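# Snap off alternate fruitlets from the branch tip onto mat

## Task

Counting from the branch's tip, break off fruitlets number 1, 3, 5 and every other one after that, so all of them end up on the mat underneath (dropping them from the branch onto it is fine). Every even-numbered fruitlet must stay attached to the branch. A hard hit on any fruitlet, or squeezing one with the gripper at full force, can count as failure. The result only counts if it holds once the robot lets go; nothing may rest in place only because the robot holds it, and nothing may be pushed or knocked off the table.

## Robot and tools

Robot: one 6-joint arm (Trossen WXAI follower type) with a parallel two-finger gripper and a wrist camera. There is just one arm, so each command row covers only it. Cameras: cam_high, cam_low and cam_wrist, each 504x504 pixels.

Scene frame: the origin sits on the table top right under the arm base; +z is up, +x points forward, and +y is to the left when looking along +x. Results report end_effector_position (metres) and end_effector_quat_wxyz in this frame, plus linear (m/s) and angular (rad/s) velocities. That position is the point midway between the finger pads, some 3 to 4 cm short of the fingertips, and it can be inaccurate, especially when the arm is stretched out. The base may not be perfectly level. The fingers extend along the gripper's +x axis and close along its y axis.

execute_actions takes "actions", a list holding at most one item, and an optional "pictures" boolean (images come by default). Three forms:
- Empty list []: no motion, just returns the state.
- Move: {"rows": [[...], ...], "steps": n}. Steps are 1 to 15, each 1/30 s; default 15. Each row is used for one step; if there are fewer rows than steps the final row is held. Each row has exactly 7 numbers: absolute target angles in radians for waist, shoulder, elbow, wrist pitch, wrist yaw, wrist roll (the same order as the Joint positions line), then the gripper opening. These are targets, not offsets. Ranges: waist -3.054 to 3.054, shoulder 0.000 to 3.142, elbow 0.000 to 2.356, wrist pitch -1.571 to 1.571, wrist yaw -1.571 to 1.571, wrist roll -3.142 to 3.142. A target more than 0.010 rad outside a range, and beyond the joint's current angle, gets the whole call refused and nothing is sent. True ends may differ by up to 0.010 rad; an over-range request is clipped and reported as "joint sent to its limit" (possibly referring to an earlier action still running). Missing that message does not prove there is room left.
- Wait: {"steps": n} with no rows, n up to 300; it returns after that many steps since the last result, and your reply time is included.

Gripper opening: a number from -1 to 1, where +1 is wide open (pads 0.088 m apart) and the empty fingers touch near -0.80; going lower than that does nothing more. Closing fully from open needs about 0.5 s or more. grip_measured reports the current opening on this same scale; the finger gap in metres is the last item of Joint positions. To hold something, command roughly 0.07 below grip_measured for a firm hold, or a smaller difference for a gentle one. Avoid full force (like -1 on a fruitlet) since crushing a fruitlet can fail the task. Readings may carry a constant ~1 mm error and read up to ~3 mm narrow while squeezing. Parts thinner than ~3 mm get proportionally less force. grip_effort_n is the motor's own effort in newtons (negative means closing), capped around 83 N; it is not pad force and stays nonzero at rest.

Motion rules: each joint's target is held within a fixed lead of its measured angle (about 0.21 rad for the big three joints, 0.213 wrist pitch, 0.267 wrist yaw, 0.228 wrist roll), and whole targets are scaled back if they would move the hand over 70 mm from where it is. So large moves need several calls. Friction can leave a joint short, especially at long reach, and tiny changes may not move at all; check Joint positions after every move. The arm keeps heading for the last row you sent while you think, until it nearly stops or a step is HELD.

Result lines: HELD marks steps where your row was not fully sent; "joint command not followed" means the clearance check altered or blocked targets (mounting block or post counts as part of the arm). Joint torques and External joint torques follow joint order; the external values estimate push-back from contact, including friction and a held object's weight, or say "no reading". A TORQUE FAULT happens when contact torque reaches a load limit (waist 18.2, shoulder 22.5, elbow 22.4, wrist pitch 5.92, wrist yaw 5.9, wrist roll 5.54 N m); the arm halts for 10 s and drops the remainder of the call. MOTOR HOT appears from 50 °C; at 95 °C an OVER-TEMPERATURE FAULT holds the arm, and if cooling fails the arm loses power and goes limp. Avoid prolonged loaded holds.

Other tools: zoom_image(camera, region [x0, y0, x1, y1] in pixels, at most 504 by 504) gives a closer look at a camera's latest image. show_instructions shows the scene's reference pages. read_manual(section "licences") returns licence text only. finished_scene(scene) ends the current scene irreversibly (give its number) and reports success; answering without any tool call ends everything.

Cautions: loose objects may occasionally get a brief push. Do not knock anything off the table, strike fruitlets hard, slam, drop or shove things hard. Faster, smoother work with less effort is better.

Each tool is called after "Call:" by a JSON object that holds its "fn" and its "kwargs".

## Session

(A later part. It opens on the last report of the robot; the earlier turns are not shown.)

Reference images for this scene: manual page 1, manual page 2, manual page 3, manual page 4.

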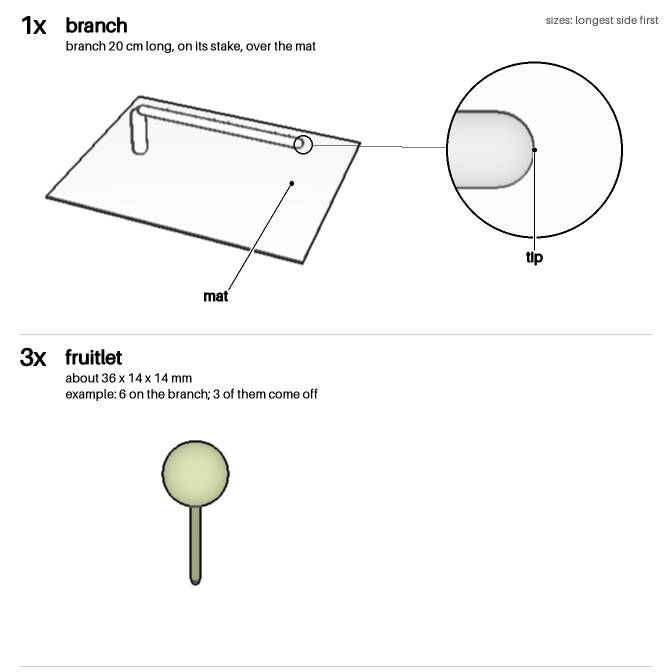

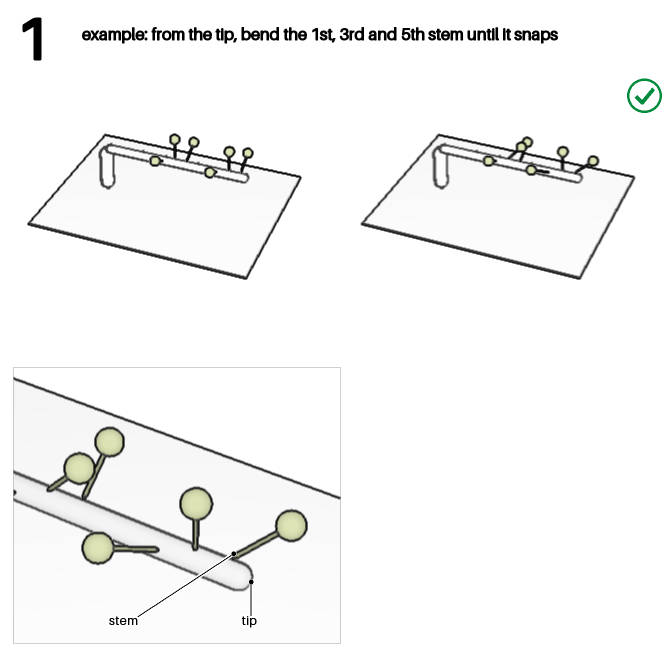

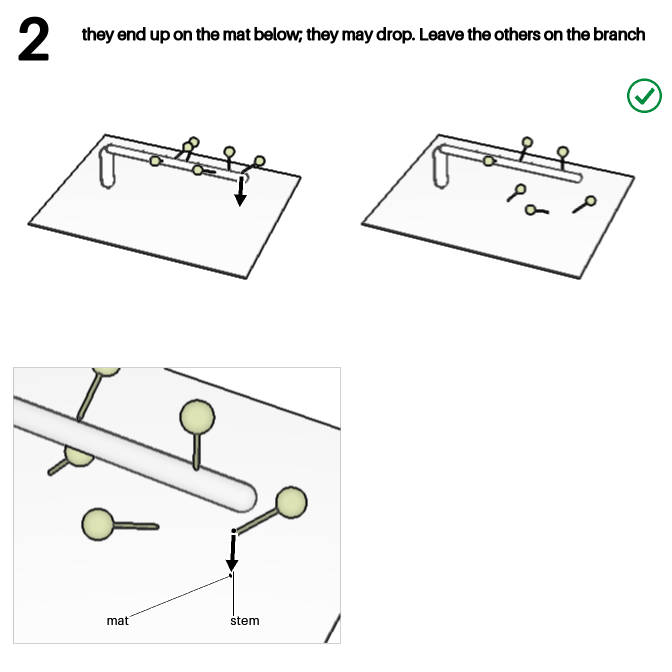

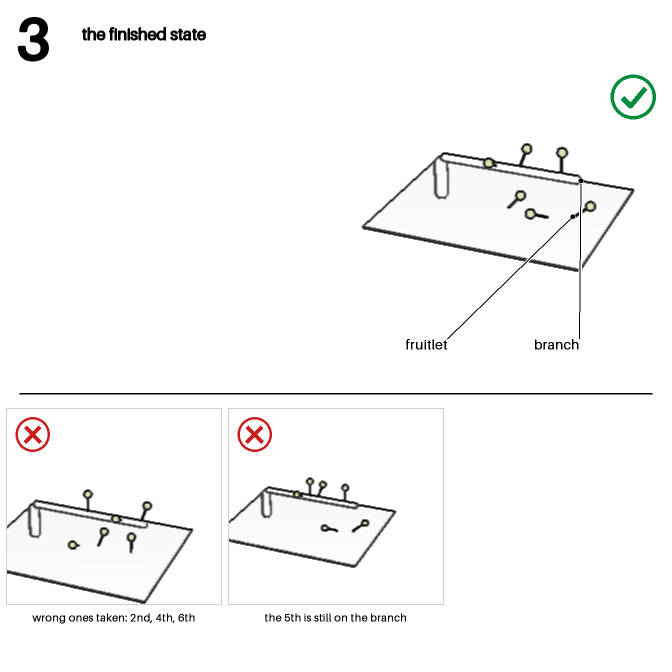

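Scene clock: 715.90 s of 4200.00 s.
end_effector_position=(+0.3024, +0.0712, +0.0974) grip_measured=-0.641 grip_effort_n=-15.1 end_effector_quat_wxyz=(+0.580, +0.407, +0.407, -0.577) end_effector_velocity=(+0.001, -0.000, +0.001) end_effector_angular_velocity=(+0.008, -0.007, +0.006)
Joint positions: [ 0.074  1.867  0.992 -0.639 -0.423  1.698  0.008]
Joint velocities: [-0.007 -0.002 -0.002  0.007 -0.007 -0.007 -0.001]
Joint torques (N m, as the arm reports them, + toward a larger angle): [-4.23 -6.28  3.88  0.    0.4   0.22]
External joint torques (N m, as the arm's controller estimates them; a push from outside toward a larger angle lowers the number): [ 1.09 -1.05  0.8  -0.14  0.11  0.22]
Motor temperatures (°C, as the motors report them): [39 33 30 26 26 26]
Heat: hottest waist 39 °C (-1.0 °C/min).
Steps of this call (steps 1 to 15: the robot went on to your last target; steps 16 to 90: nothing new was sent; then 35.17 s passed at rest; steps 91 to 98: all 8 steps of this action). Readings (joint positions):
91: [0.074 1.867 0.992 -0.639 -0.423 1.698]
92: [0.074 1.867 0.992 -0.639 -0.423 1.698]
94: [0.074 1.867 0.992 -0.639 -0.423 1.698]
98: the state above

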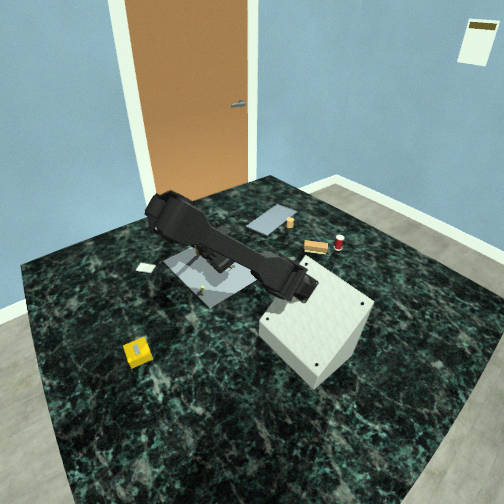

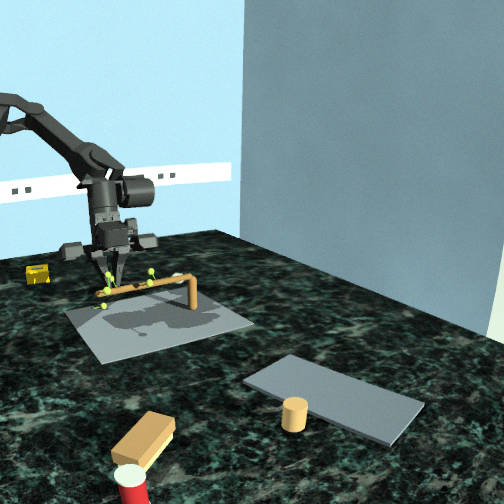

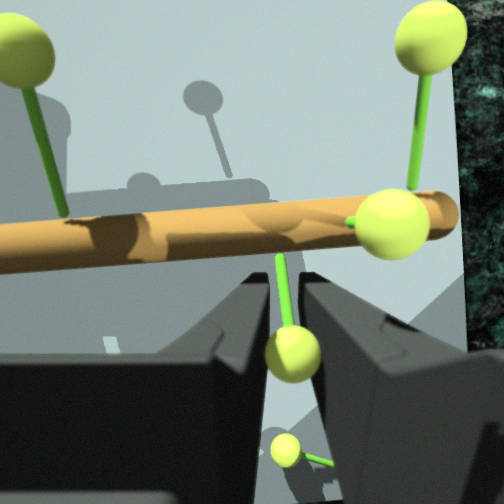

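Call:
{"fn": "zoom_image", "kwargs": {"camera": "cam_low", "region": [85, 240, 145, 300]}}

Region (85, 240, 145, 300) of cam_low's 504x504 image, scaled by 8.400, with more detail than that image has.

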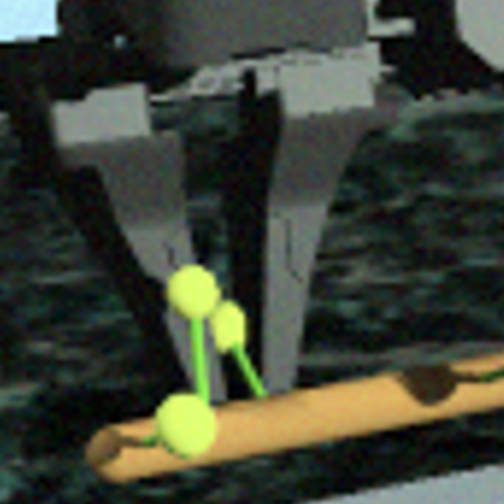

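Call:
{"fn": "execute_actions", "kwargs": {"actions": [{"rows":[[0.076,1.857,0.998,-0.639,-0.42,1.704,-0.665]],"steps":8}]}}

Scene clock: 755.47 s of 4200.00 s.
end_effector_position=(+0.3024, +0.0712, +0.0974) grip_measured=-0.660 grip_effort_n=-22.6 end_effector_quat_wxyz=(+0.580, +0.407, +0.407, -0.577) end_effector_velocity=(-0.002, -0.001, +0.001) end_effector_angular_velocity=(+0.006, +0.003, -0.004)
Joint positions: [ 0.074  1.867  0.992 -0.639 -0.423  1.698  0.007]
Joint velocities: [-0.007 -0.002 -0.002 -0.007 -0.007 -0.007 -0.001]
Joint torques (N m, as the arm reports them, + toward a larger angle): [-4.23 -6.28  3.87  0.    0.4   0.22]
External joint torques (N m, as the arm's controller estimates them; a push from outside toward a larger angle lowers the number): [ 1.05 -1.12  0.87 -0.12  0.11  0.21]
Motor temperatures (°C, as the motors report them): [39 33 30 26 26 26]
Heat: hottest waist 39 °C (+0.0 °C/min).
Steps of this call (steps 1 to 15: the robot went on to your last target; steps 16 to 90: nothing new was sent; then 36.30 s passed at rest; steps 91 to 98: all 8 steps of this action). Readings (joint positions):
91: [0.074 1.867 0.992 -0.639 -0.423 1.698]
92: [0.074 1.867 0.992 -0.639 -0.423 1.698]
94: [0.074 1.867 0.992 -0.639 -0.423 1.698]
98: the state above

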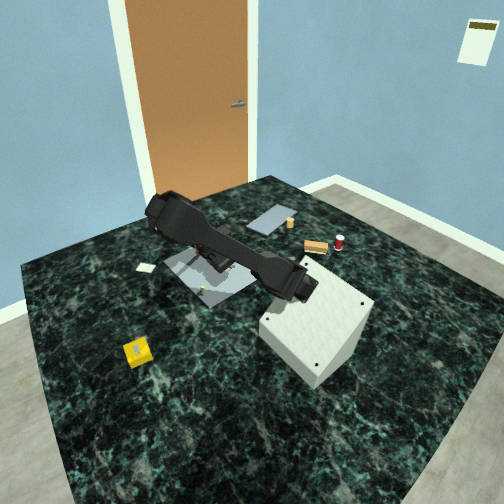

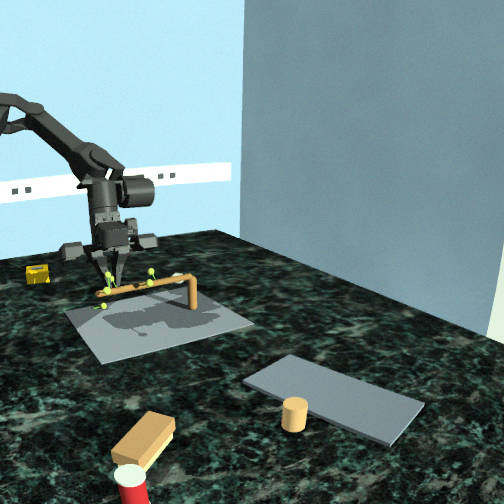

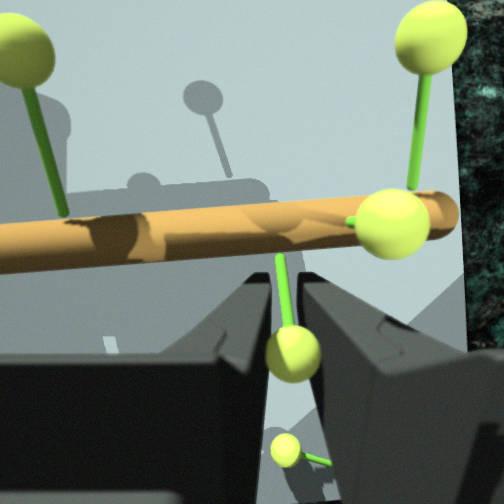

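Call:
{"fn": "execute_actions", "kwargs": {"actions": [{"rows":[[0.076,1.857,0.998,-0.639,-0.42,1.704,-0.682]],"steps":8}]}}

Scene clock: 759.93 s of 4200.00 s.
end_effector_position=(+0.3024, +0.0712, +0.0974) grip_measured=-0.675 grip_effort_n=-35.1 end_effector_quat_wxyz=(+0.580, +0.407, +0.407, -0.577) end_effector_velocity=(-0.000, -0.001, +0.001) end_effector_angular_velocity=(+0.008, -0.008, -0.011)
Joint positions: [ 0.074  1.867  0.992 -0.639 -0.423  1.698  0.006]
Joint velocities: [-0.007 -0.002 -0.007  0.007 -0.007  0.007 -0.001]
Joint torques (N m, as the arm reports them, + toward a larger angle): [-4.23 -6.28  3.88  0.01  0.4   0.22]
External joint torques (N m, as the arm's controller estimates them; a push from outside toward a larger angle lowers the number): [ 1.08 -1.1   0.9  -0.11  0.11  0.21]
Motor temperatures (°C, as the motors report them): [39 34 30 26 26 26]
Heat: hottest waist 39 °C (+0.0 °C/min).
Steps of this call (steps 1 to 15: the robot went on to your last target; steps 16 to 90: nothing new was sent; then 1.20 s passed at rest; steps 91 to 98: all 8 steps of this action). Readings (joint positions):
91: [0.074 1.867 0.992 -0.639 -0.423 1.698]
92: [0.074 1.867 0.992 -0.639 -0.423 1.698]
94: [0.074 1.867 0.992 -0.639 -0.423 1.698]
98: the state above

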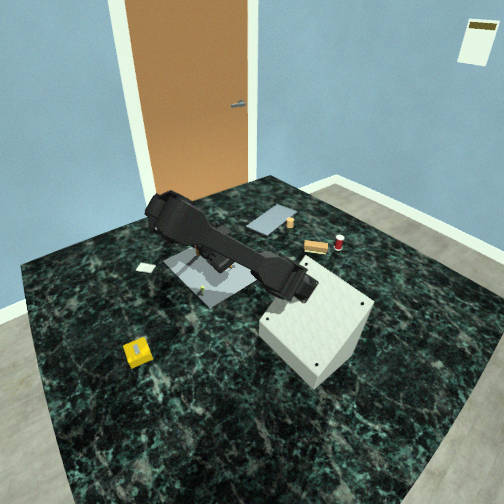

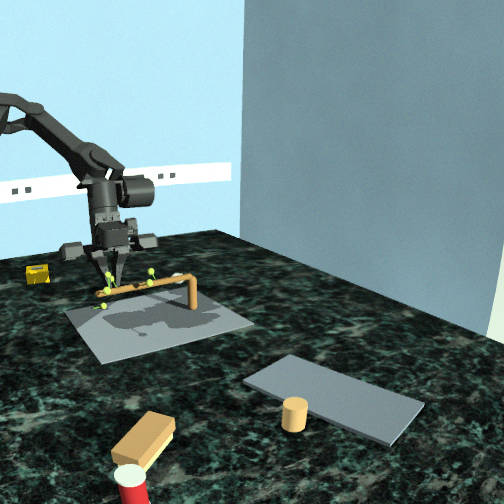

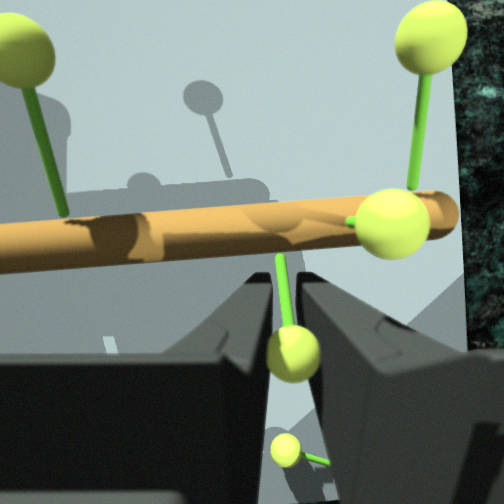

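Call:
{"fn": "execute_actions", "kwargs": {"actions": [{"rows":[[0.078,1.874,0.988,-0.634,-0.423,1.702,-0.682],[0.081,1.878,0.985,-0.629,-0.423,1.705,-0.682],[0.084,1.881,0.983,-0.624,-0.423,1.708,-0.682],[0.087,1.884,0.981,-0.619,-0.422,1.712,-0.682],[0.090,1.887,0.980,-0.614,-0.422,1.715,-0.682],[0.093,1.890,0.979,-0.609,-0.422,1.719,-0.682],[0.097,1.893,0.978,-0.604,-0.422,1.723,-0.682],[0.100,1.896,0.977,-0.599,-0.422,1.727,-0.682],[0.103,1.899,0.976,-0.594,-0.421,1.731,-0.682],[0.106,1.901,0.975,-0.589,-0.421,1.735,-0.682],[0.109,1.903,0.974,-0.584,-0.421,1.738,-0.682],[0.112,1.905,0.973,-0.580,-0.421,1.741,-0.682]],"steps":15}]}}

Scene clock: 785.20 s of 4200.00 s.
end_effector_position=(+0.3034, +0.0731, +0.0839) grip_measured=-0.676 grip_effort_n=-31.9 end_effector_quat_wxyz=(+0.581, +0.407, +0.409, -0.574) end_effector_velocity=(-0.001, -0.001, -0.013) end_effector_angular_velocity=(+0.023, -0.002, -0.018)
Joint positions: [ 0.107  1.891  0.981 -0.587 -0.423  1.731  0.006]
Joint velocities: [ 0.017  0.027 -0.017  0.051 -0.022  0.037 -0.   ]
Joint torques (N m, as the arm reports them, + toward a larger angle): [-4.23 -3.93  2.25  0.12  0.37  0.23]
External joint torques (N m, as the arm's controller estimates them; a push from outside toward a larger angle lowers the number): [ 1.18  1.51 -0.67 -0.01  0.07  0.22]
Motor temperatures (°C, as the motors report them): [39 34 30 26 26 26]
Heat: hottest waist 39 °C (+0.0 °C/min).
Steps of this call (steps 1 to 15: the robot went on to your last target; steps 16 to 90: nothing new was sent; then 21.77 s passed at rest; steps 91 to 105: all 15 steps of this action). Readings (joint positions):
91: [0.074 1.867 0.992 -0.639 -0.423 1.698]
92: [0.074 1.867 0.992 -0.638 -0.423 1.698]
94: [0.077 1.868 0.991 -0.633 -0.423 1.701]
98: [0.089 1.875 0.987 -0.616 -0.423 1.712]
105: the state above

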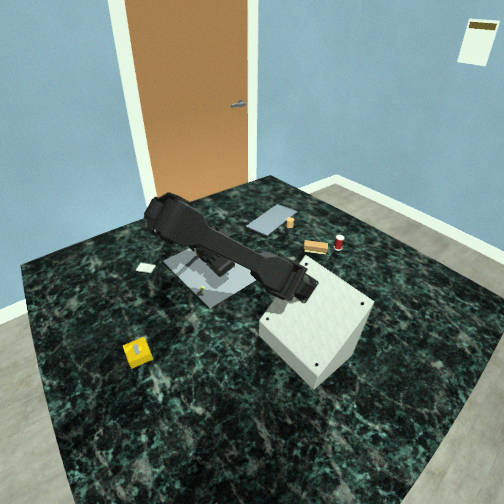

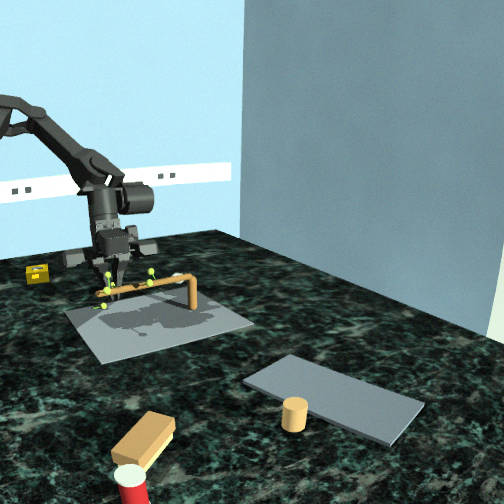

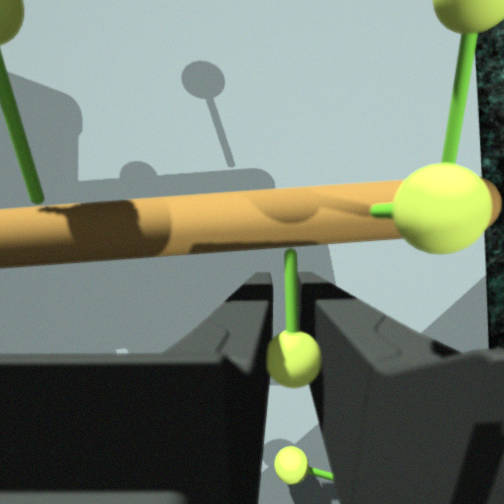

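Call:
{"fn": "execute_actions", "kwargs": {"actions": [{"rows":[[0.112,1.905,0.973,-0.580,-0.421,1.736,-0.682],[0.115,1.908,0.971,-0.575,-0.421,1.740,-0.682],[0.118,1.911,0.970,-0.570,-0.421,1.744,-0.682],[0.121,1.914,0.969,-0.565,-0.420,1.748,-0.682],[0.125,1.917,0.968,-0.560,-0.420,1.752,-0.682],[0.128,1.920,0.967,-0.555,-0.420,1.756,-0.682],[0.131,1.923,0.966,-0.550,-0.419,1.760,-0.682],[0.135,1.926,0.965,-0.545,-0.419,1.764,-0.682],[0.138,1.928,0.964,-0.540,-0.419,1.768,-0.682],[0.141,1.930,0.963,-0.535,-0.418,1.772,-0.682],[0.144,1.932,0.962,-0.530,-0.418,1.776,-0.682],[0.147,1.934,0.961,-0.526,-0.418,1.780,-0.682]],"steps":15}]}}

Scene clock: 799.17 s of 4200.00 s.
end_effector_position=(+0.3016, +0.0729, +0.0681) grip_measured=-0.676 grip_effort_n=-30.0 end_effector_quat_wxyz=(+0.579, +0.406, +0.409, -0.577) end_effector_velocity=(-0.005, +0.000, -0.013) end_effector_angular_velocity=(+0.007, +0.014, -0.004)
Joint positions: [ 0.143  1.922  0.967 -0.533 -0.42   1.77   0.006]
Joint velocities: [ 0.027  0.022 -0.017  0.037 -0.007  0.022 -0.   ]
Joint torques (N m, as the arm reports them, + toward a larger angle): [-4.35 -4.13  2.24  0.14  0.37  0.24]
External joint torques (N m, as the arm's controller estimates them; a push from outside toward a larger angle lowers the number): [ 1.13  1.38 -0.45  0.03  0.07  0.23]
Motor temperatures (°C, as the motors report them): [39 33 30 26 26 26]
Heat: hottest waist 39 °C (+0.0 °C/min).
Steps of this call (steps 1 to 15: the robot went on to your last target; steps 16 to 90: nothing new was sent; then 10.47 s passed at rest; steps 91 to 105: all 15 steps of this action). Readings (joint positions):
91: [0.108 1.892 0.980 -0.582 -0.423 1.735]
92: [0.108 1.893 0.980 -0.581 -0.423 1.735]
94: [0.111 1.895 0.978 -0.576 -0.423 1.737]
98: [0.121 1.907 0.975 -0.559 -0.420 1.749]
105: the state above

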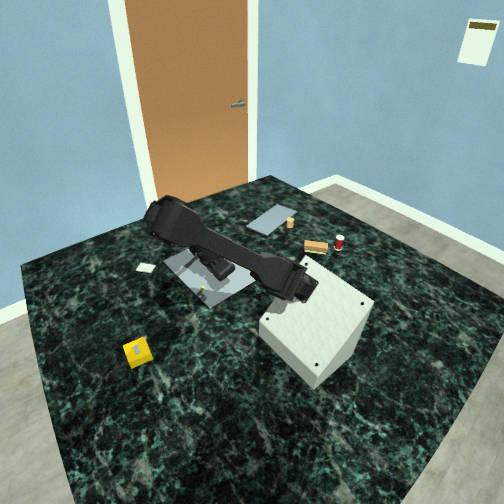

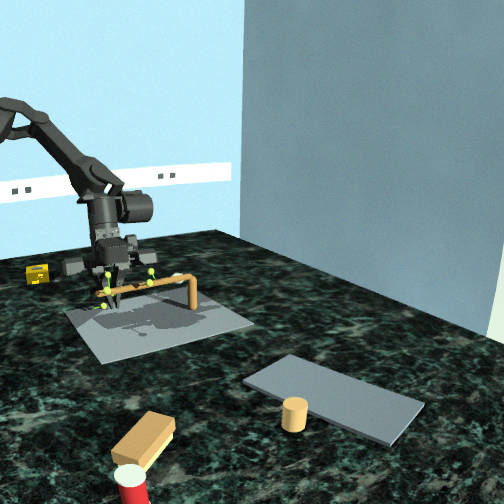

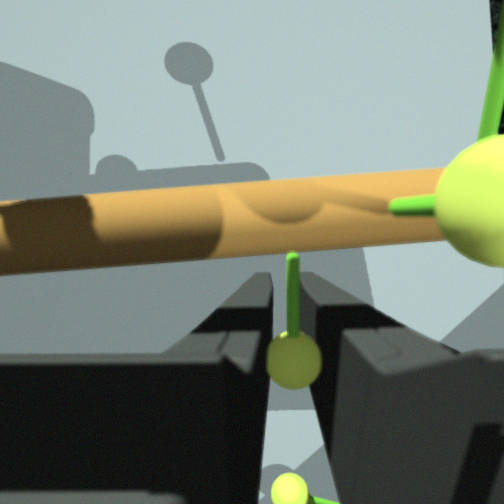

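Call:
{"fn": "execute_actions", "kwargs": {"actions": [{"rows":[[0.155,1.930,0.978,-0.538,-0.405,1.782,-0.682],[0.168,1.936,0.989,-0.543,-0.39,1.794,-0.682],[0.181,1.942,1.000,-0.548,-0.375,1.807,-0.682],[0.194,1.948,1.011,-0.553,-0.36,1.82,-0.682],[0.207,1.954,1.022,-0.558,-0.345,1.833,-0.682],[0.22,1.96,1.033,-0.563,-0.33,1.846,-0.682],[0.233,1.966,1.044,-0.568,-0.315,1.859,-0.682],[0.246,1.972,1.055,-0.574,-0.30,1.872,-0.682],[0.259,1.978,1.066,-0.580,-0.285,1.885,-0.682],[0.272,1.984,1.078,-0.586,-0.27,1.898,-0.682],[0.285,1.990,1.090,-0.591,-0.255,1.911,-0.682],[0.297,1.996,1.102,-0.596,-0.24,1.923,-0.682],[0.308,2.002,1.114,-0.601,-0.228,1.935,-0.682]],"steps":15}]}}

Scene clock: 858.30 s of 4200.00 s.
end_effector_position=(+0.3147, +0.0939, +0.0458) grip_measured=-0.677 grip_effort_n=-30.0 end_effector_quat_wxyz=(+0.611, +0.358, +0.361, -0.607) end_effector_velocity=(+0.015, +0.046, -0.037) end_effector_angular_velocity=(-0.164, -0.004, +0.043)
Joint positions: [ 0.294  1.983  1.095 -0.59  -0.251  1.912  0.006]
Joint velocities: [ 0.222  0.085  0.188 -0.081  0.183  0.183  0.   ]
Joint torques (N m, as the arm reports them, + toward a larger angle): [-5.02 -4.64  2.81 -0.43  0.54  0.23]
External joint torques (N m, as the arm's controller estimates them; a push from outside toward a larger angle lowers the number): [ 0.98  1.42  0.77 -0.22  0.12  0.22]
Motor temperatures (°C, as the motors report them): [39 31 29 26 26 26]
Heat: hottest waist 39 °C (+0.0 °C/min).
Steps of this call (steps 1 to 15: the robot went on to your last target; steps 16 to 90: nothing new was sent; then 55.63 s passed at rest; steps 91 to 105: all 15 steps of this action). Readings (joint positions):
91: [0.145 1.923 0.967 -0.528 -0.417 1.774]
92: [0.148 1.923 0.969 -0.531 -0.410 1.778]
94: [0.162 1.928 0.981 -0.541 -0.390 1.793]
98: [0.211 1.947 1.022 -0.558 -0.339 1.836]
105: the state above

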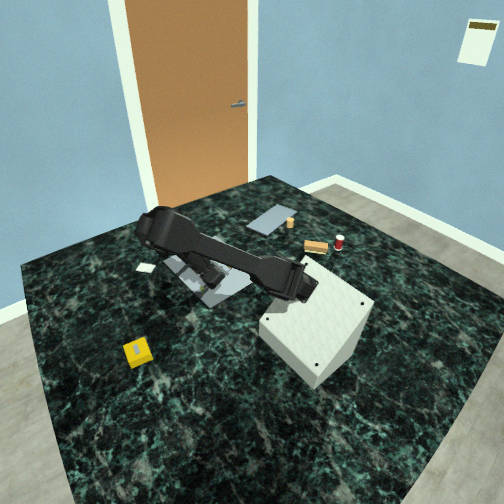

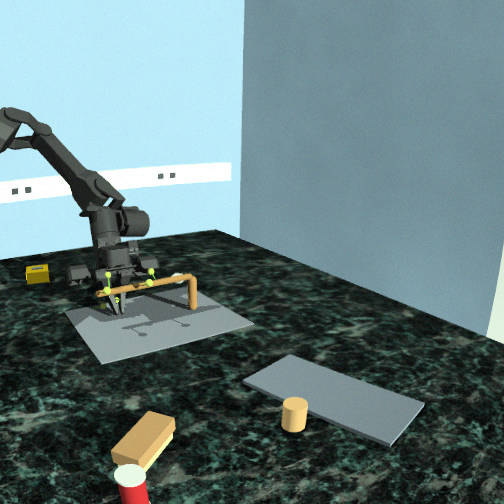

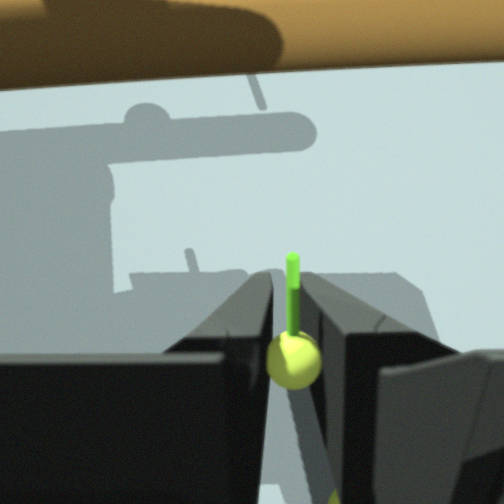

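Release slowly.

Call:
{"fn": "execute_actions", "kwargs": {"actions": [{"rows":[[0.308,2.002,1.114,-0.601,-0.228,1.935,-0.682],[0.308,2.002,1.114,-0.601,-0.228,1.935,-0.682],[0.308,2.002,1.114,-0.601,-0.228,1.935,-0.682],[0.308,2.002,1.114,-0.601,-0.228,1.935,-0.66],[0.308,2.002,1.114,-0.601,-0.228,1.935,-0.64],[0.308,2.002,1.114,-0.601,-0.228,1.935,-0.62],[0.308,2.002,1.114,-0.601,-0.228,1.935,-0.58],[0.308,2.002,1.114,-0.601,-0.228,1.935,-0.5],[0.308,2.002,1.114,-0.601,-0.228,1.935,-0.4]],"steps":15}]}}

Scene clock: 864.33 s of 4200.00 s.
end_effector_position=(+0.3162, +0.0951, +0.0446) grip_measured=-0.422 grip_effort_n=12.8 end_effector_quat_wxyz=(+0.614, +0.354, +0.354, -0.610) end_effector_velocity=(-0.001, -0.001, +0.002) end_effector_angular_velocity=(+0.004, +0.006, -0.005)
Joint positions: [ 0.305  1.99   1.109 -0.599 -0.231  1.928  0.018]
Joint velocities: [-0.007 -0.002 -0.002 -0.007 -0.007 -0.007  0.01 ]
Joint torques (N m, as the arm reports them, + toward a larger angle): [-4.48 -4.59  3.03 -0.35  0.49  0.22]
External joint torques (N m, as the arm's controller estimates them; a push from outside toward a larger angle lowers the number): [ 1.16  1.55  0.76 -0.24  0.11  0.21]
Motor temperatures (°C, as the motors report them): [39 31 29 26 26 26]
Heat: hottest waist 39 °C (+0.0 °C/min).
Steps of this call (steps 1 to 30: the robot went on to your last target; steps 31 to 90: nothing new was sent; then 2.53 s passed at rest; steps 91 to 105: all 15 steps of this action). Readings (joint positions):
91: [0.305 1.990 1.109 -0.599 -0.231 1.928]
92: [0.305 1.990 1.109 -0.599 -0.231 1.928]
94: [0.305 1.990 1.109 -0.599 -0.231 1.928]
98: [0.305 1.990 1.109 -0.599 -0.231 1.928]
105: the state above

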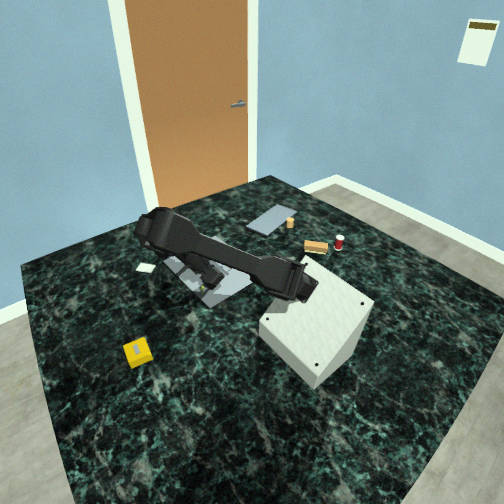

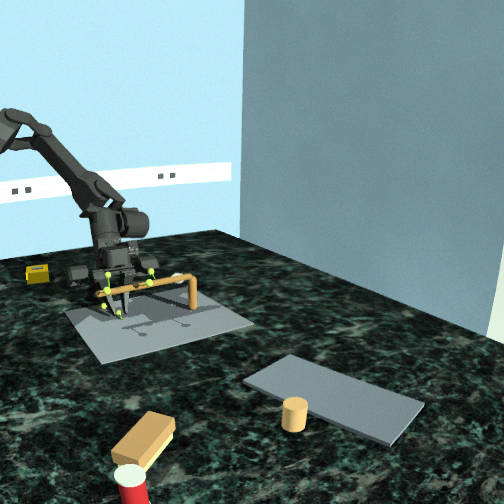

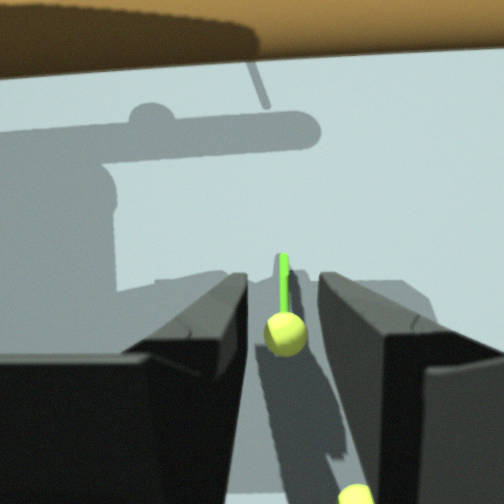

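Call:
{"fn": "execute_actions", "kwargs": {"actions": [{"rows":[[0.295,1.975,1.118,-0.63,-0.232,1.918,-0.3],[0.284,1.955,1.128,-0.663,-0.232,1.907,-0.3],[0.273,1.935,1.138,-0.696,-0.233,1.896,-0.3],[0.263,1.915,1.148,-0.729,-0.234,1.885,-0.3],[0.252,1.894,1.158,-0.762,-0.235,1.875,-0.3],[0.241,1.874,1.168,-0.795,-0.235,1.864,-0.3],[0.231,1.853,1.178,-0.828,-0.236,1.853,-0.3],[0.22,1.833,1.188,-0.861,-0.237,1.842,-0.3],[0.21,1.812,1.198,-0.894,-0.237,1.831,-0.3],[0.1985,1.792,1.208,-0.9265,-0.238,1.821,-0.3],[0.16,1.796,1.197,-0.936,-0.27,1.774,-0.3],[0.12,1.80,1.186,-0.945,-0.30,1.727,-0.3],[0.08,1.805,1.175,-0.954,-0.335,1.68,-0.3],[0.04,1.81,1.164,-0.963,-0.37,1.63,-0.3],[0.0,1.814,1.153,-0.972,-0.40,1.585,-0.3]],"steps":15}], "pictures": false}}

Call:
{"fn": "execute_actions", "kwargs": {"actions": [{"rows":[[-0.04,1.819,1.142,-0.981,-0.43,1.54,-0.3],[-0.08,1.823,1.131,-0.99,-0.465,1.49,-0.3],[-0.12,1.828,1.12,-1.0,-0.50,1.445,-0.3],[-0.16,1.832,1.109,-1.009,-0.53,1.40,-0.3],[-0.20,1.837,1.098,-1.018,-0.565,1.35,-0.3],[-0.24,1.841,1.087,-1.027,-0.60,1.305,-0.3],[-0.28,1.846,1.076,-1.036,-0.63,1.26,-0.3],[-0.32,1.85,1.065,-1.045,-0.66,1.21,-0.3],[-0.35,1.855,1.053,-1.054,-0.69,1.165,-0.3],[-0.38,1.859,1.043,-1.063,-0.717,1.12,-0.3]],"steps":12}], "pictures": false}}

Call:
{"fn": "execute_actions", "kwargs": {"actions": [{"rows":[[-0.39,1.908,1.054,-1.07,-0.74,1.08,-0.3],[-0.40,1.957,1.065,-1.078,-0.763,1.04,-0.3],[-0.41,2.006,1.075,-1.085,-0.786,1.0,-0.3],[-0.42,2.055,1.086,-1.093,-0.81,0.96,-0.3],[-0.43,2.104,1.097,-1.10,-0.833,0.92,-0.3],[-0.44,2.152,1.107,-1.108,-0.856,0.877,-0.3],[-0.45,2.201,1.118,-1.115,-0.88,0.836,-0.3],[-0.46,2.25,1.129,-1.123,-0.903,0.795,-0.3],[-0.47,2.299,1.14,-1.13,-0.926,0.754,-0.3],[-0.48,2.348,1.15,-1.138,-0.95,0.713,-0.3],[-0.49,2.397,1.161,-1.145,-0.973,0.672,-0.3],[-0.50,2.45,1.172,-1.152,-0.995,0.63,-0.3]],"steps":15}]}}

Scene clock: 954.57 s of 4200.00 s.
end_effector_position=(+0.3088, +0.1070, +0.1388) grip_measured=-0.303 grip_effort_n=12.8 end_effector_quat_wxyz=(+0.591, +0.367, +0.391, -0.603) end_effector_velocity=(-0.033, -0.191, +0.176) end_effector_angular_velocity=(+0.711, +0.172, -0.146)
Joint positions: [ 0.101  1.807  1.185 -0.933 -0.332  1.694  0.024]
Joint velocities: [-1.126 -0.002 -0.183 -0.33  -0.755 -1.194  0.   ]
Joint torques (N m, as the arm reports them, + toward a larger angle): [-5.08 -4.57  1.9  -0.43  0.3  -0.25]
External joint torques (N m, as the arm's controller estimates them; a push from outside toward a larger angle lowers the number): [ 0.69  0.11 -0.9  -0.29 -0.1  -0.27]
Motor temperatures (°C, as the motors report them): [39 31 30 26 27 26]
Heat: hottest waist 39 °C (+0.0 °C/min).
Steps of this call (steps 1 to 15: the robot went on to your last target; steps 16 to 90: nothing new was sent; then 86.73 s passed at rest; steps 91 to 105: all 15 steps of this action). Readings (joint positions):
91: [0.305 1.990 1.110 -0.605 -0.231 1.928]
92: [0.303 1.988 1.113 -0.620 -0.231 1.928]
94: [0.292 1.973 1.121 -0.666 -0.231 1.914]
98: [0.249 1.902 1.153 -0.781 -0.232 1.875]
105: the state above

Scene clock: 954.97 s of 4200.00 s.
end_effector_position=(+0.2758, +0.0419, +0.1905) grip_measured=-0.303 grip_effort_n=12.8 end_effector_quat_wxyz=(+0.509, +0.487, +0.484, -0.520) end_effector_velocity=(-0.059, -0.070, +0.051) end_effector_angular_velocity=(+0.521, -0.222, -0.016)
Joint positions: [-0.346  1.846  1.063 -1.05  -0.671  1.187  0.024]
Joint velocities: [-0.574  0.09  -0.208 -0.139 -0.418 -0.681 -0.   ]
Joint torques (N m, as the arm reports them, + toward a larger angle): [-2.95 -3.5   4.03  0.05 -0.19 -0.28]
External joint torques (N m, as the arm's controller estimates them; a push from outside toward a larger angle lowers the number): [ 0.64  1.09 -0.52 -0.25 -0.11 -0.24]
Motor temperatures (°C, as the motors report them): [39 31 30 26 27 26]
Heat: hottest waist 39 °C (+0.0 °C/min).
Steps of this call (steps 1 to 12: all 12 steps of this action). Readings (joint positions):
1: [0.062 1.807 1.176 -0.945 -0.358 1.652]
2: [0.022 1.809 1.166 -0.958 -0.386 1.609]
4: [-0.059 1.814 1.143 -0.981 -0.447 1.521]
8: [-0.216 1.829 1.102 -1.018 -0.575 1.338]
12: the state above

Scene clock: 955.47 s of 4200.00 s.
end_effector_position=(+0.2675, -0.0199, +0.1316) grip_measured=-0.303 grip_effort_n=12.8 end_effector_quat_wxyz=(+0.382, +0.588, +0.592, -0.397) end_effector_velocity=(-0.066, -0.045, -0.076) end_effector_angular_velocity=(+0.476, +0.097, -0.245)
Joint positions: [-0.493  2.405  1.153 -1.141 -0.967  0.675  0.024]
Joint velocities: [-0.12   0.579 -0.002 -0.198 -0.212 -0.432  0.   ]
Joint torques (N m, as the arm reports them, + toward a larger angle): [-4.22 -6.1   5.15 -0.54 -0.42 -0.29]
External joint torques (N m, as the arm's controller estimates them; a push from outside toward a larger angle lowers the number): [ 0.73  1.28  1.14 -0.22 -0.14 -0.25]
Motor temperatures (°C, as the motors report them): [39 31 30 26 27 26]
Heat: hottest waist 39 °C (+0.0 °C/min).
Steps of this call (steps 1 to 15: all 15 steps of this action). Readings (joint positions):
1: [-0.362 1.857 1.060 -1.058 -0.688 1.160]
2: [-0.373 1.875 1.061 -1.062 -0.710 1.128]
4: [-0.391 1.938 1.072 -1.073 -0.755 1.058]
8: [-0.430 2.121 1.100 -1.101 -0.841 0.904]
15: the state above

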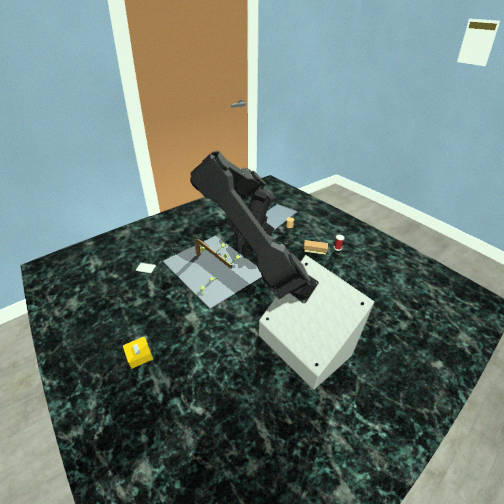

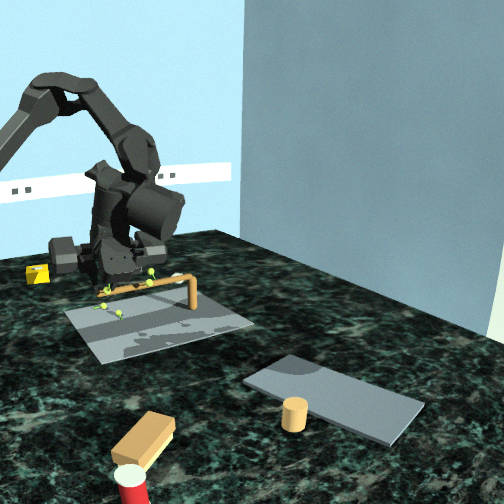

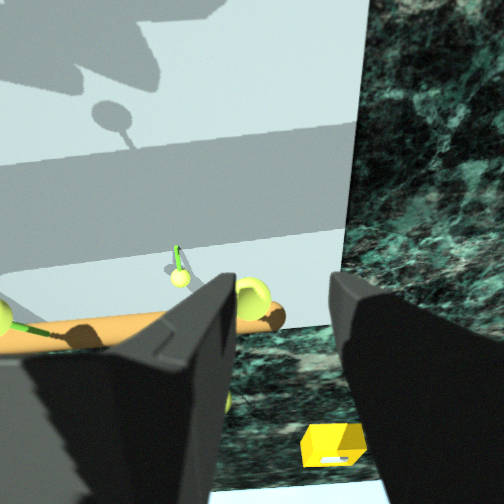

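Call:
{"fn": "zoom_image", "kwargs": {"camera": "cam_high", "region": [155, 225, 275, 315]}}

Call:
{"fn": "zoom_image", "kwargs": {"camera": "cam_low", "region": [55, 255, 265, 370]}}

Region (155, 225, 275, 315) of cam_high's 504x504 image, scaled by 4.200, with more detail than that image has; it fills the top 378 rows of this view, and the rest is white.

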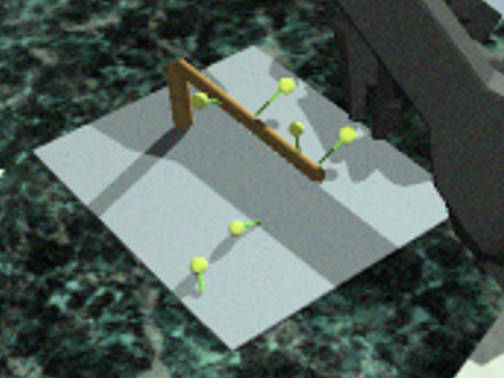

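Region (55, 255, 265, 370) of cam_low's 504x504 image, scaled by 2.400, with more detail than that image has; it fills the top 276 rows of this view, and the rest is white.

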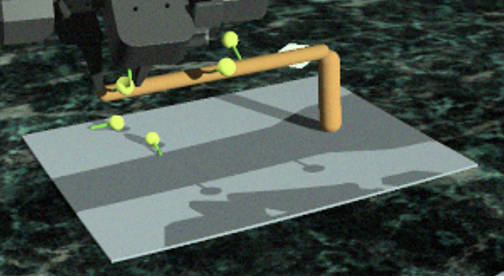

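Call:
{"fn": "zoom_image", "kwargs": {"camera": "cam_wrist", "region": [0, 200, 360, 420]}}

Region (0, 200, 360, 420) of cam_wrist's 504x504 image, scaled by 1.400, with more detail than that image has.

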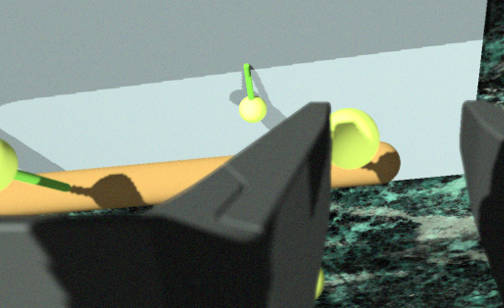

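Call:
{"fn": "execute_actions", "kwargs": {"actions": [{"rows":[[-0.49,2.43,1.168,-1.145,-0.99,0.64,-0.3],[-0.482,2.43,1.168,-1.138,-1.0,0.65,-0.3],[-0.474,2.43,1.168,-1.131,-1.01,0.66,-0.3],[-0.466,2.43,1.168,-1.124,-1.018,0.672,-0.3],[-0.455,2.43,1.168,-1.115,-1.03,0.688,-0.3]],"steps":12}]}}

Scene clock: 1002.63 s of 4200.00 s.
end_effector_position=(+0.2753, -0.0151, +0.1208) grip_measured=-0.303 grip_effort_n=12.8 end_effector_quat_wxyz=(+0.377, +0.597, +0.597, -0.381) end_effector_velocity=(+0.003, +0.003, +0.001) end_effector_angular_velocity=(+0.009, -0.013, -0.018)
Joint positions: [-0.458  2.438  1.166 -1.119 -1.025  0.679  0.024]
Joint velocities: [ 0.002 -0.007 -0.002  0.007 -0.022  0.022 -0.   ]
Joint torques (N m, as the arm reports them, + toward a larger angle): [-4.51 -6.58  3.48 -0.19 -0.27  0.22]
External joint torques (N m, as the arm's controller estimates them; a push from outside toward a larger angle lowers the number): [ 1.03 -0.7   0.42  0.08 -0.11  0.23]
Motor temperatures (°C, as the motors report them): [40 31 30 26 26 26]
Heat: hottest waist 40 °C (+1.0 °C/min).
Steps of this call (steps 1 to 30: the robot went on to your last target; steps 31 to 90: nothing new was sent; then 43.77 s passed at rest; steps 91 to 102: all 12 steps of this action). Readings (joint positions):
91: [-0.498 2.438 1.166 -1.149 -0.992 0.637]
92: [-0.496 2.438 1.166 -1.149 -0.992 0.637]
94: [-0.488 2.438 1.166 -1.139 -1.001 0.646]
98: [-0.462 2.438 1.166 -1.123 -1.020 0.672]
102: the state above

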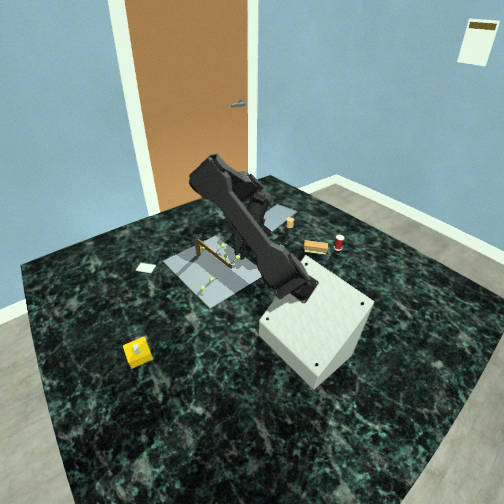

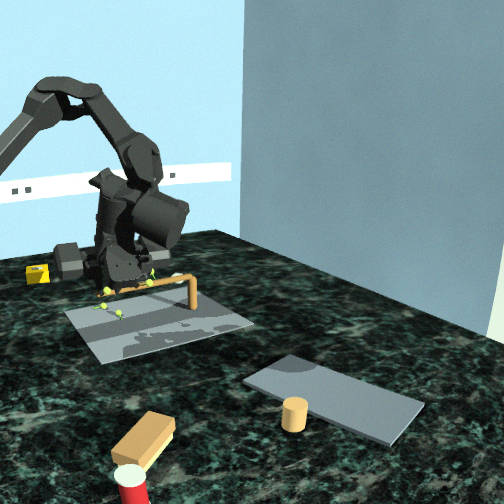

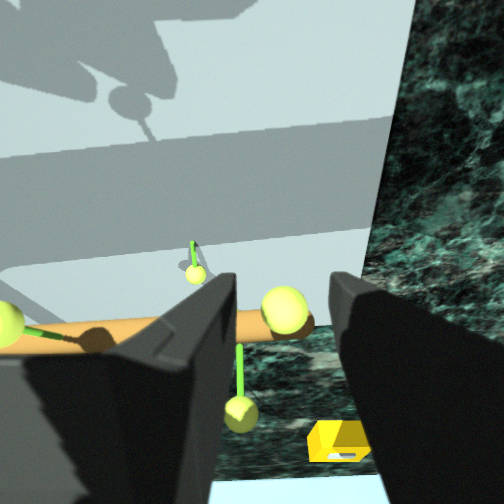

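Call:
{"fn": "execute_actions", "kwargs": {"actions": [{"rows":[[-0.453,2.434,1.158,-1.109,-1.029,0.686,-0.3],[-0.448,2.433,1.153,-1.099,-1.033,0.693,-0.3],[-0.443,2.432,1.149,-1.09,-1.037,0.70,-0.3],[-0.438,2.431,1.144,-1.08,-1.04,0.707,-0.3],[-0.433,2.43,1.14,-1.07,-1.044,0.714,-0.3],[-0.428,2.429,1.135,-1.06,-1.048,0.721,-0.3],[-0.423,2.428,1.131,-1.051,-1.051,0.728,-0.3],[-0.418,2.427,1.127,-1.042,-1.055,0.735,-0.3],[-0.412,2.426,1.122,-1.032,-1.059,0.742,-0.3],[-0.406,2.424,1.117,-1.022,-1.063,0.75,-0.3]],"steps":15}]}}

Scene clock: 1016.20 s of 4200.00 s.
end_effector_position=(+0.2739, -0.0083, +0.1046) grip_measured=-0.303 grip_effort_n=12.3 end_effector_quat_wxyz=(+0.375, +0.596, +0.598, -0.382) end_effector_velocity=(+0.005, +0.003, -0.001) end_effector_angular_velocity=(+0.008, -0.041, +0.004)
Joint positions: [-0.409  2.437  1.125 -1.029 -1.058  0.74   0.024]
Joint velocities: [ 0.007 -0.012 -0.017  0.051 -0.037  0.022 -0.   ]
Joint torques (N m, as the arm reports them, + toward a larger angle): [-4.54 -6.99  2.38 -0.15 -0.29  0.22]
External joint torques (N m, as the arm's controller estimates them; a push from outside toward a larger angle lowers the number): [ 1.15 -1.16 -0.55  0.06 -0.12  0.22]
Motor temperatures (°C, as the motors report them): [40 32 30 26 26 26]
Heat: hottest waist 40 °C (+1.0 °C/min).
Steps of this call (steps 1 to 15: the robot went on to your last target; steps 16 to 90: nothing new was sent; then 10.07 s passed at rest; steps 91 to 105: all 15 steps of this action). Readings (joint positions):
91: [-0.457 2.438 1.166 -1.116 -1.027 0.682]
92: [-0.456 2.438 1.165 -1.112 -1.027 0.683]
94: [-0.452 2.438 1.161 -1.099 -1.032 0.690]
98: [-0.433 2.438 1.144 -1.067 -1.043 0.713]
105: the state above

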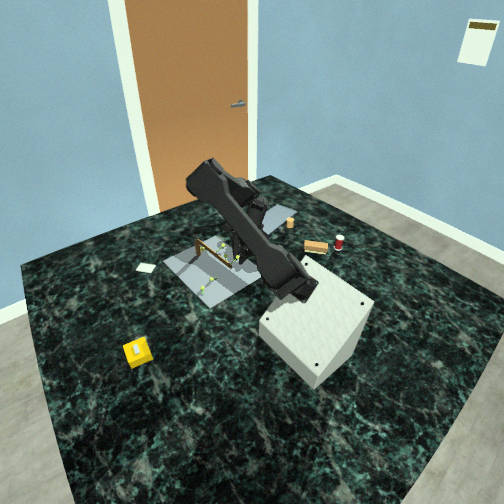

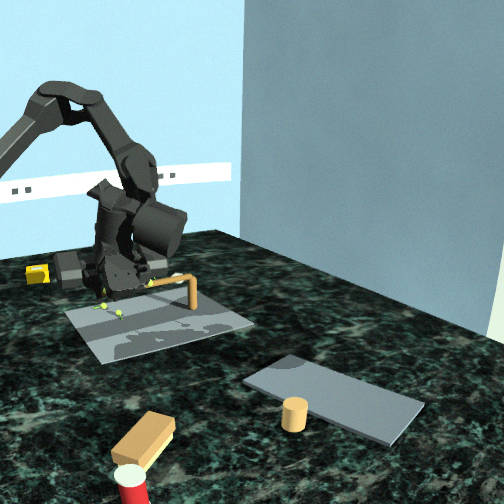

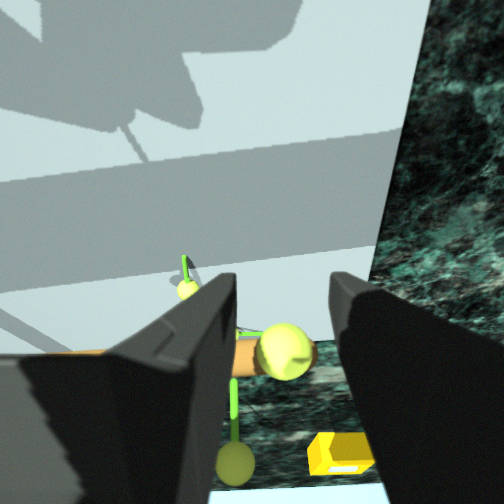

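Call:
{"fn": "zoom_image", "kwargs": {"camera": "cam_wrist", "region": [200, 300, 360, 500]}}

Call:
{"fn": "zoom_image", "kwargs": {"camera": "cam_high", "region": [195, 225, 275, 285]}}

Region (200, 300, 360, 500) of cam_wrist's 504x504 image, scaled by 2.520, with more detail than that image has; it fills the left 403 columns of this view, and the rest is white.

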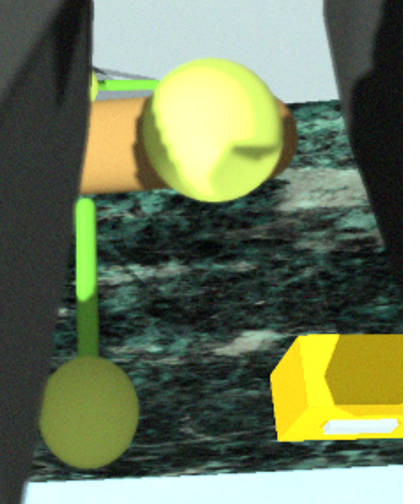

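Region (195, 225, 275, 285) of cam_high's 504x504 image, scaled by 6.300, with more detail than that image has; it fills the top 378 rows of this view, and the rest is white.

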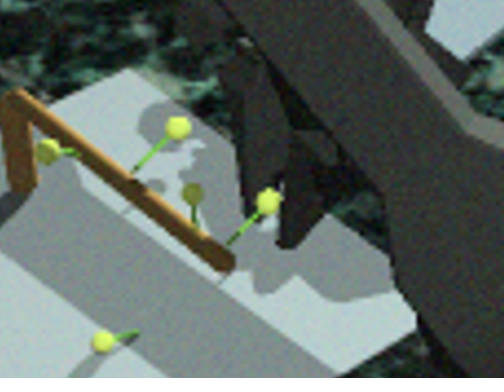

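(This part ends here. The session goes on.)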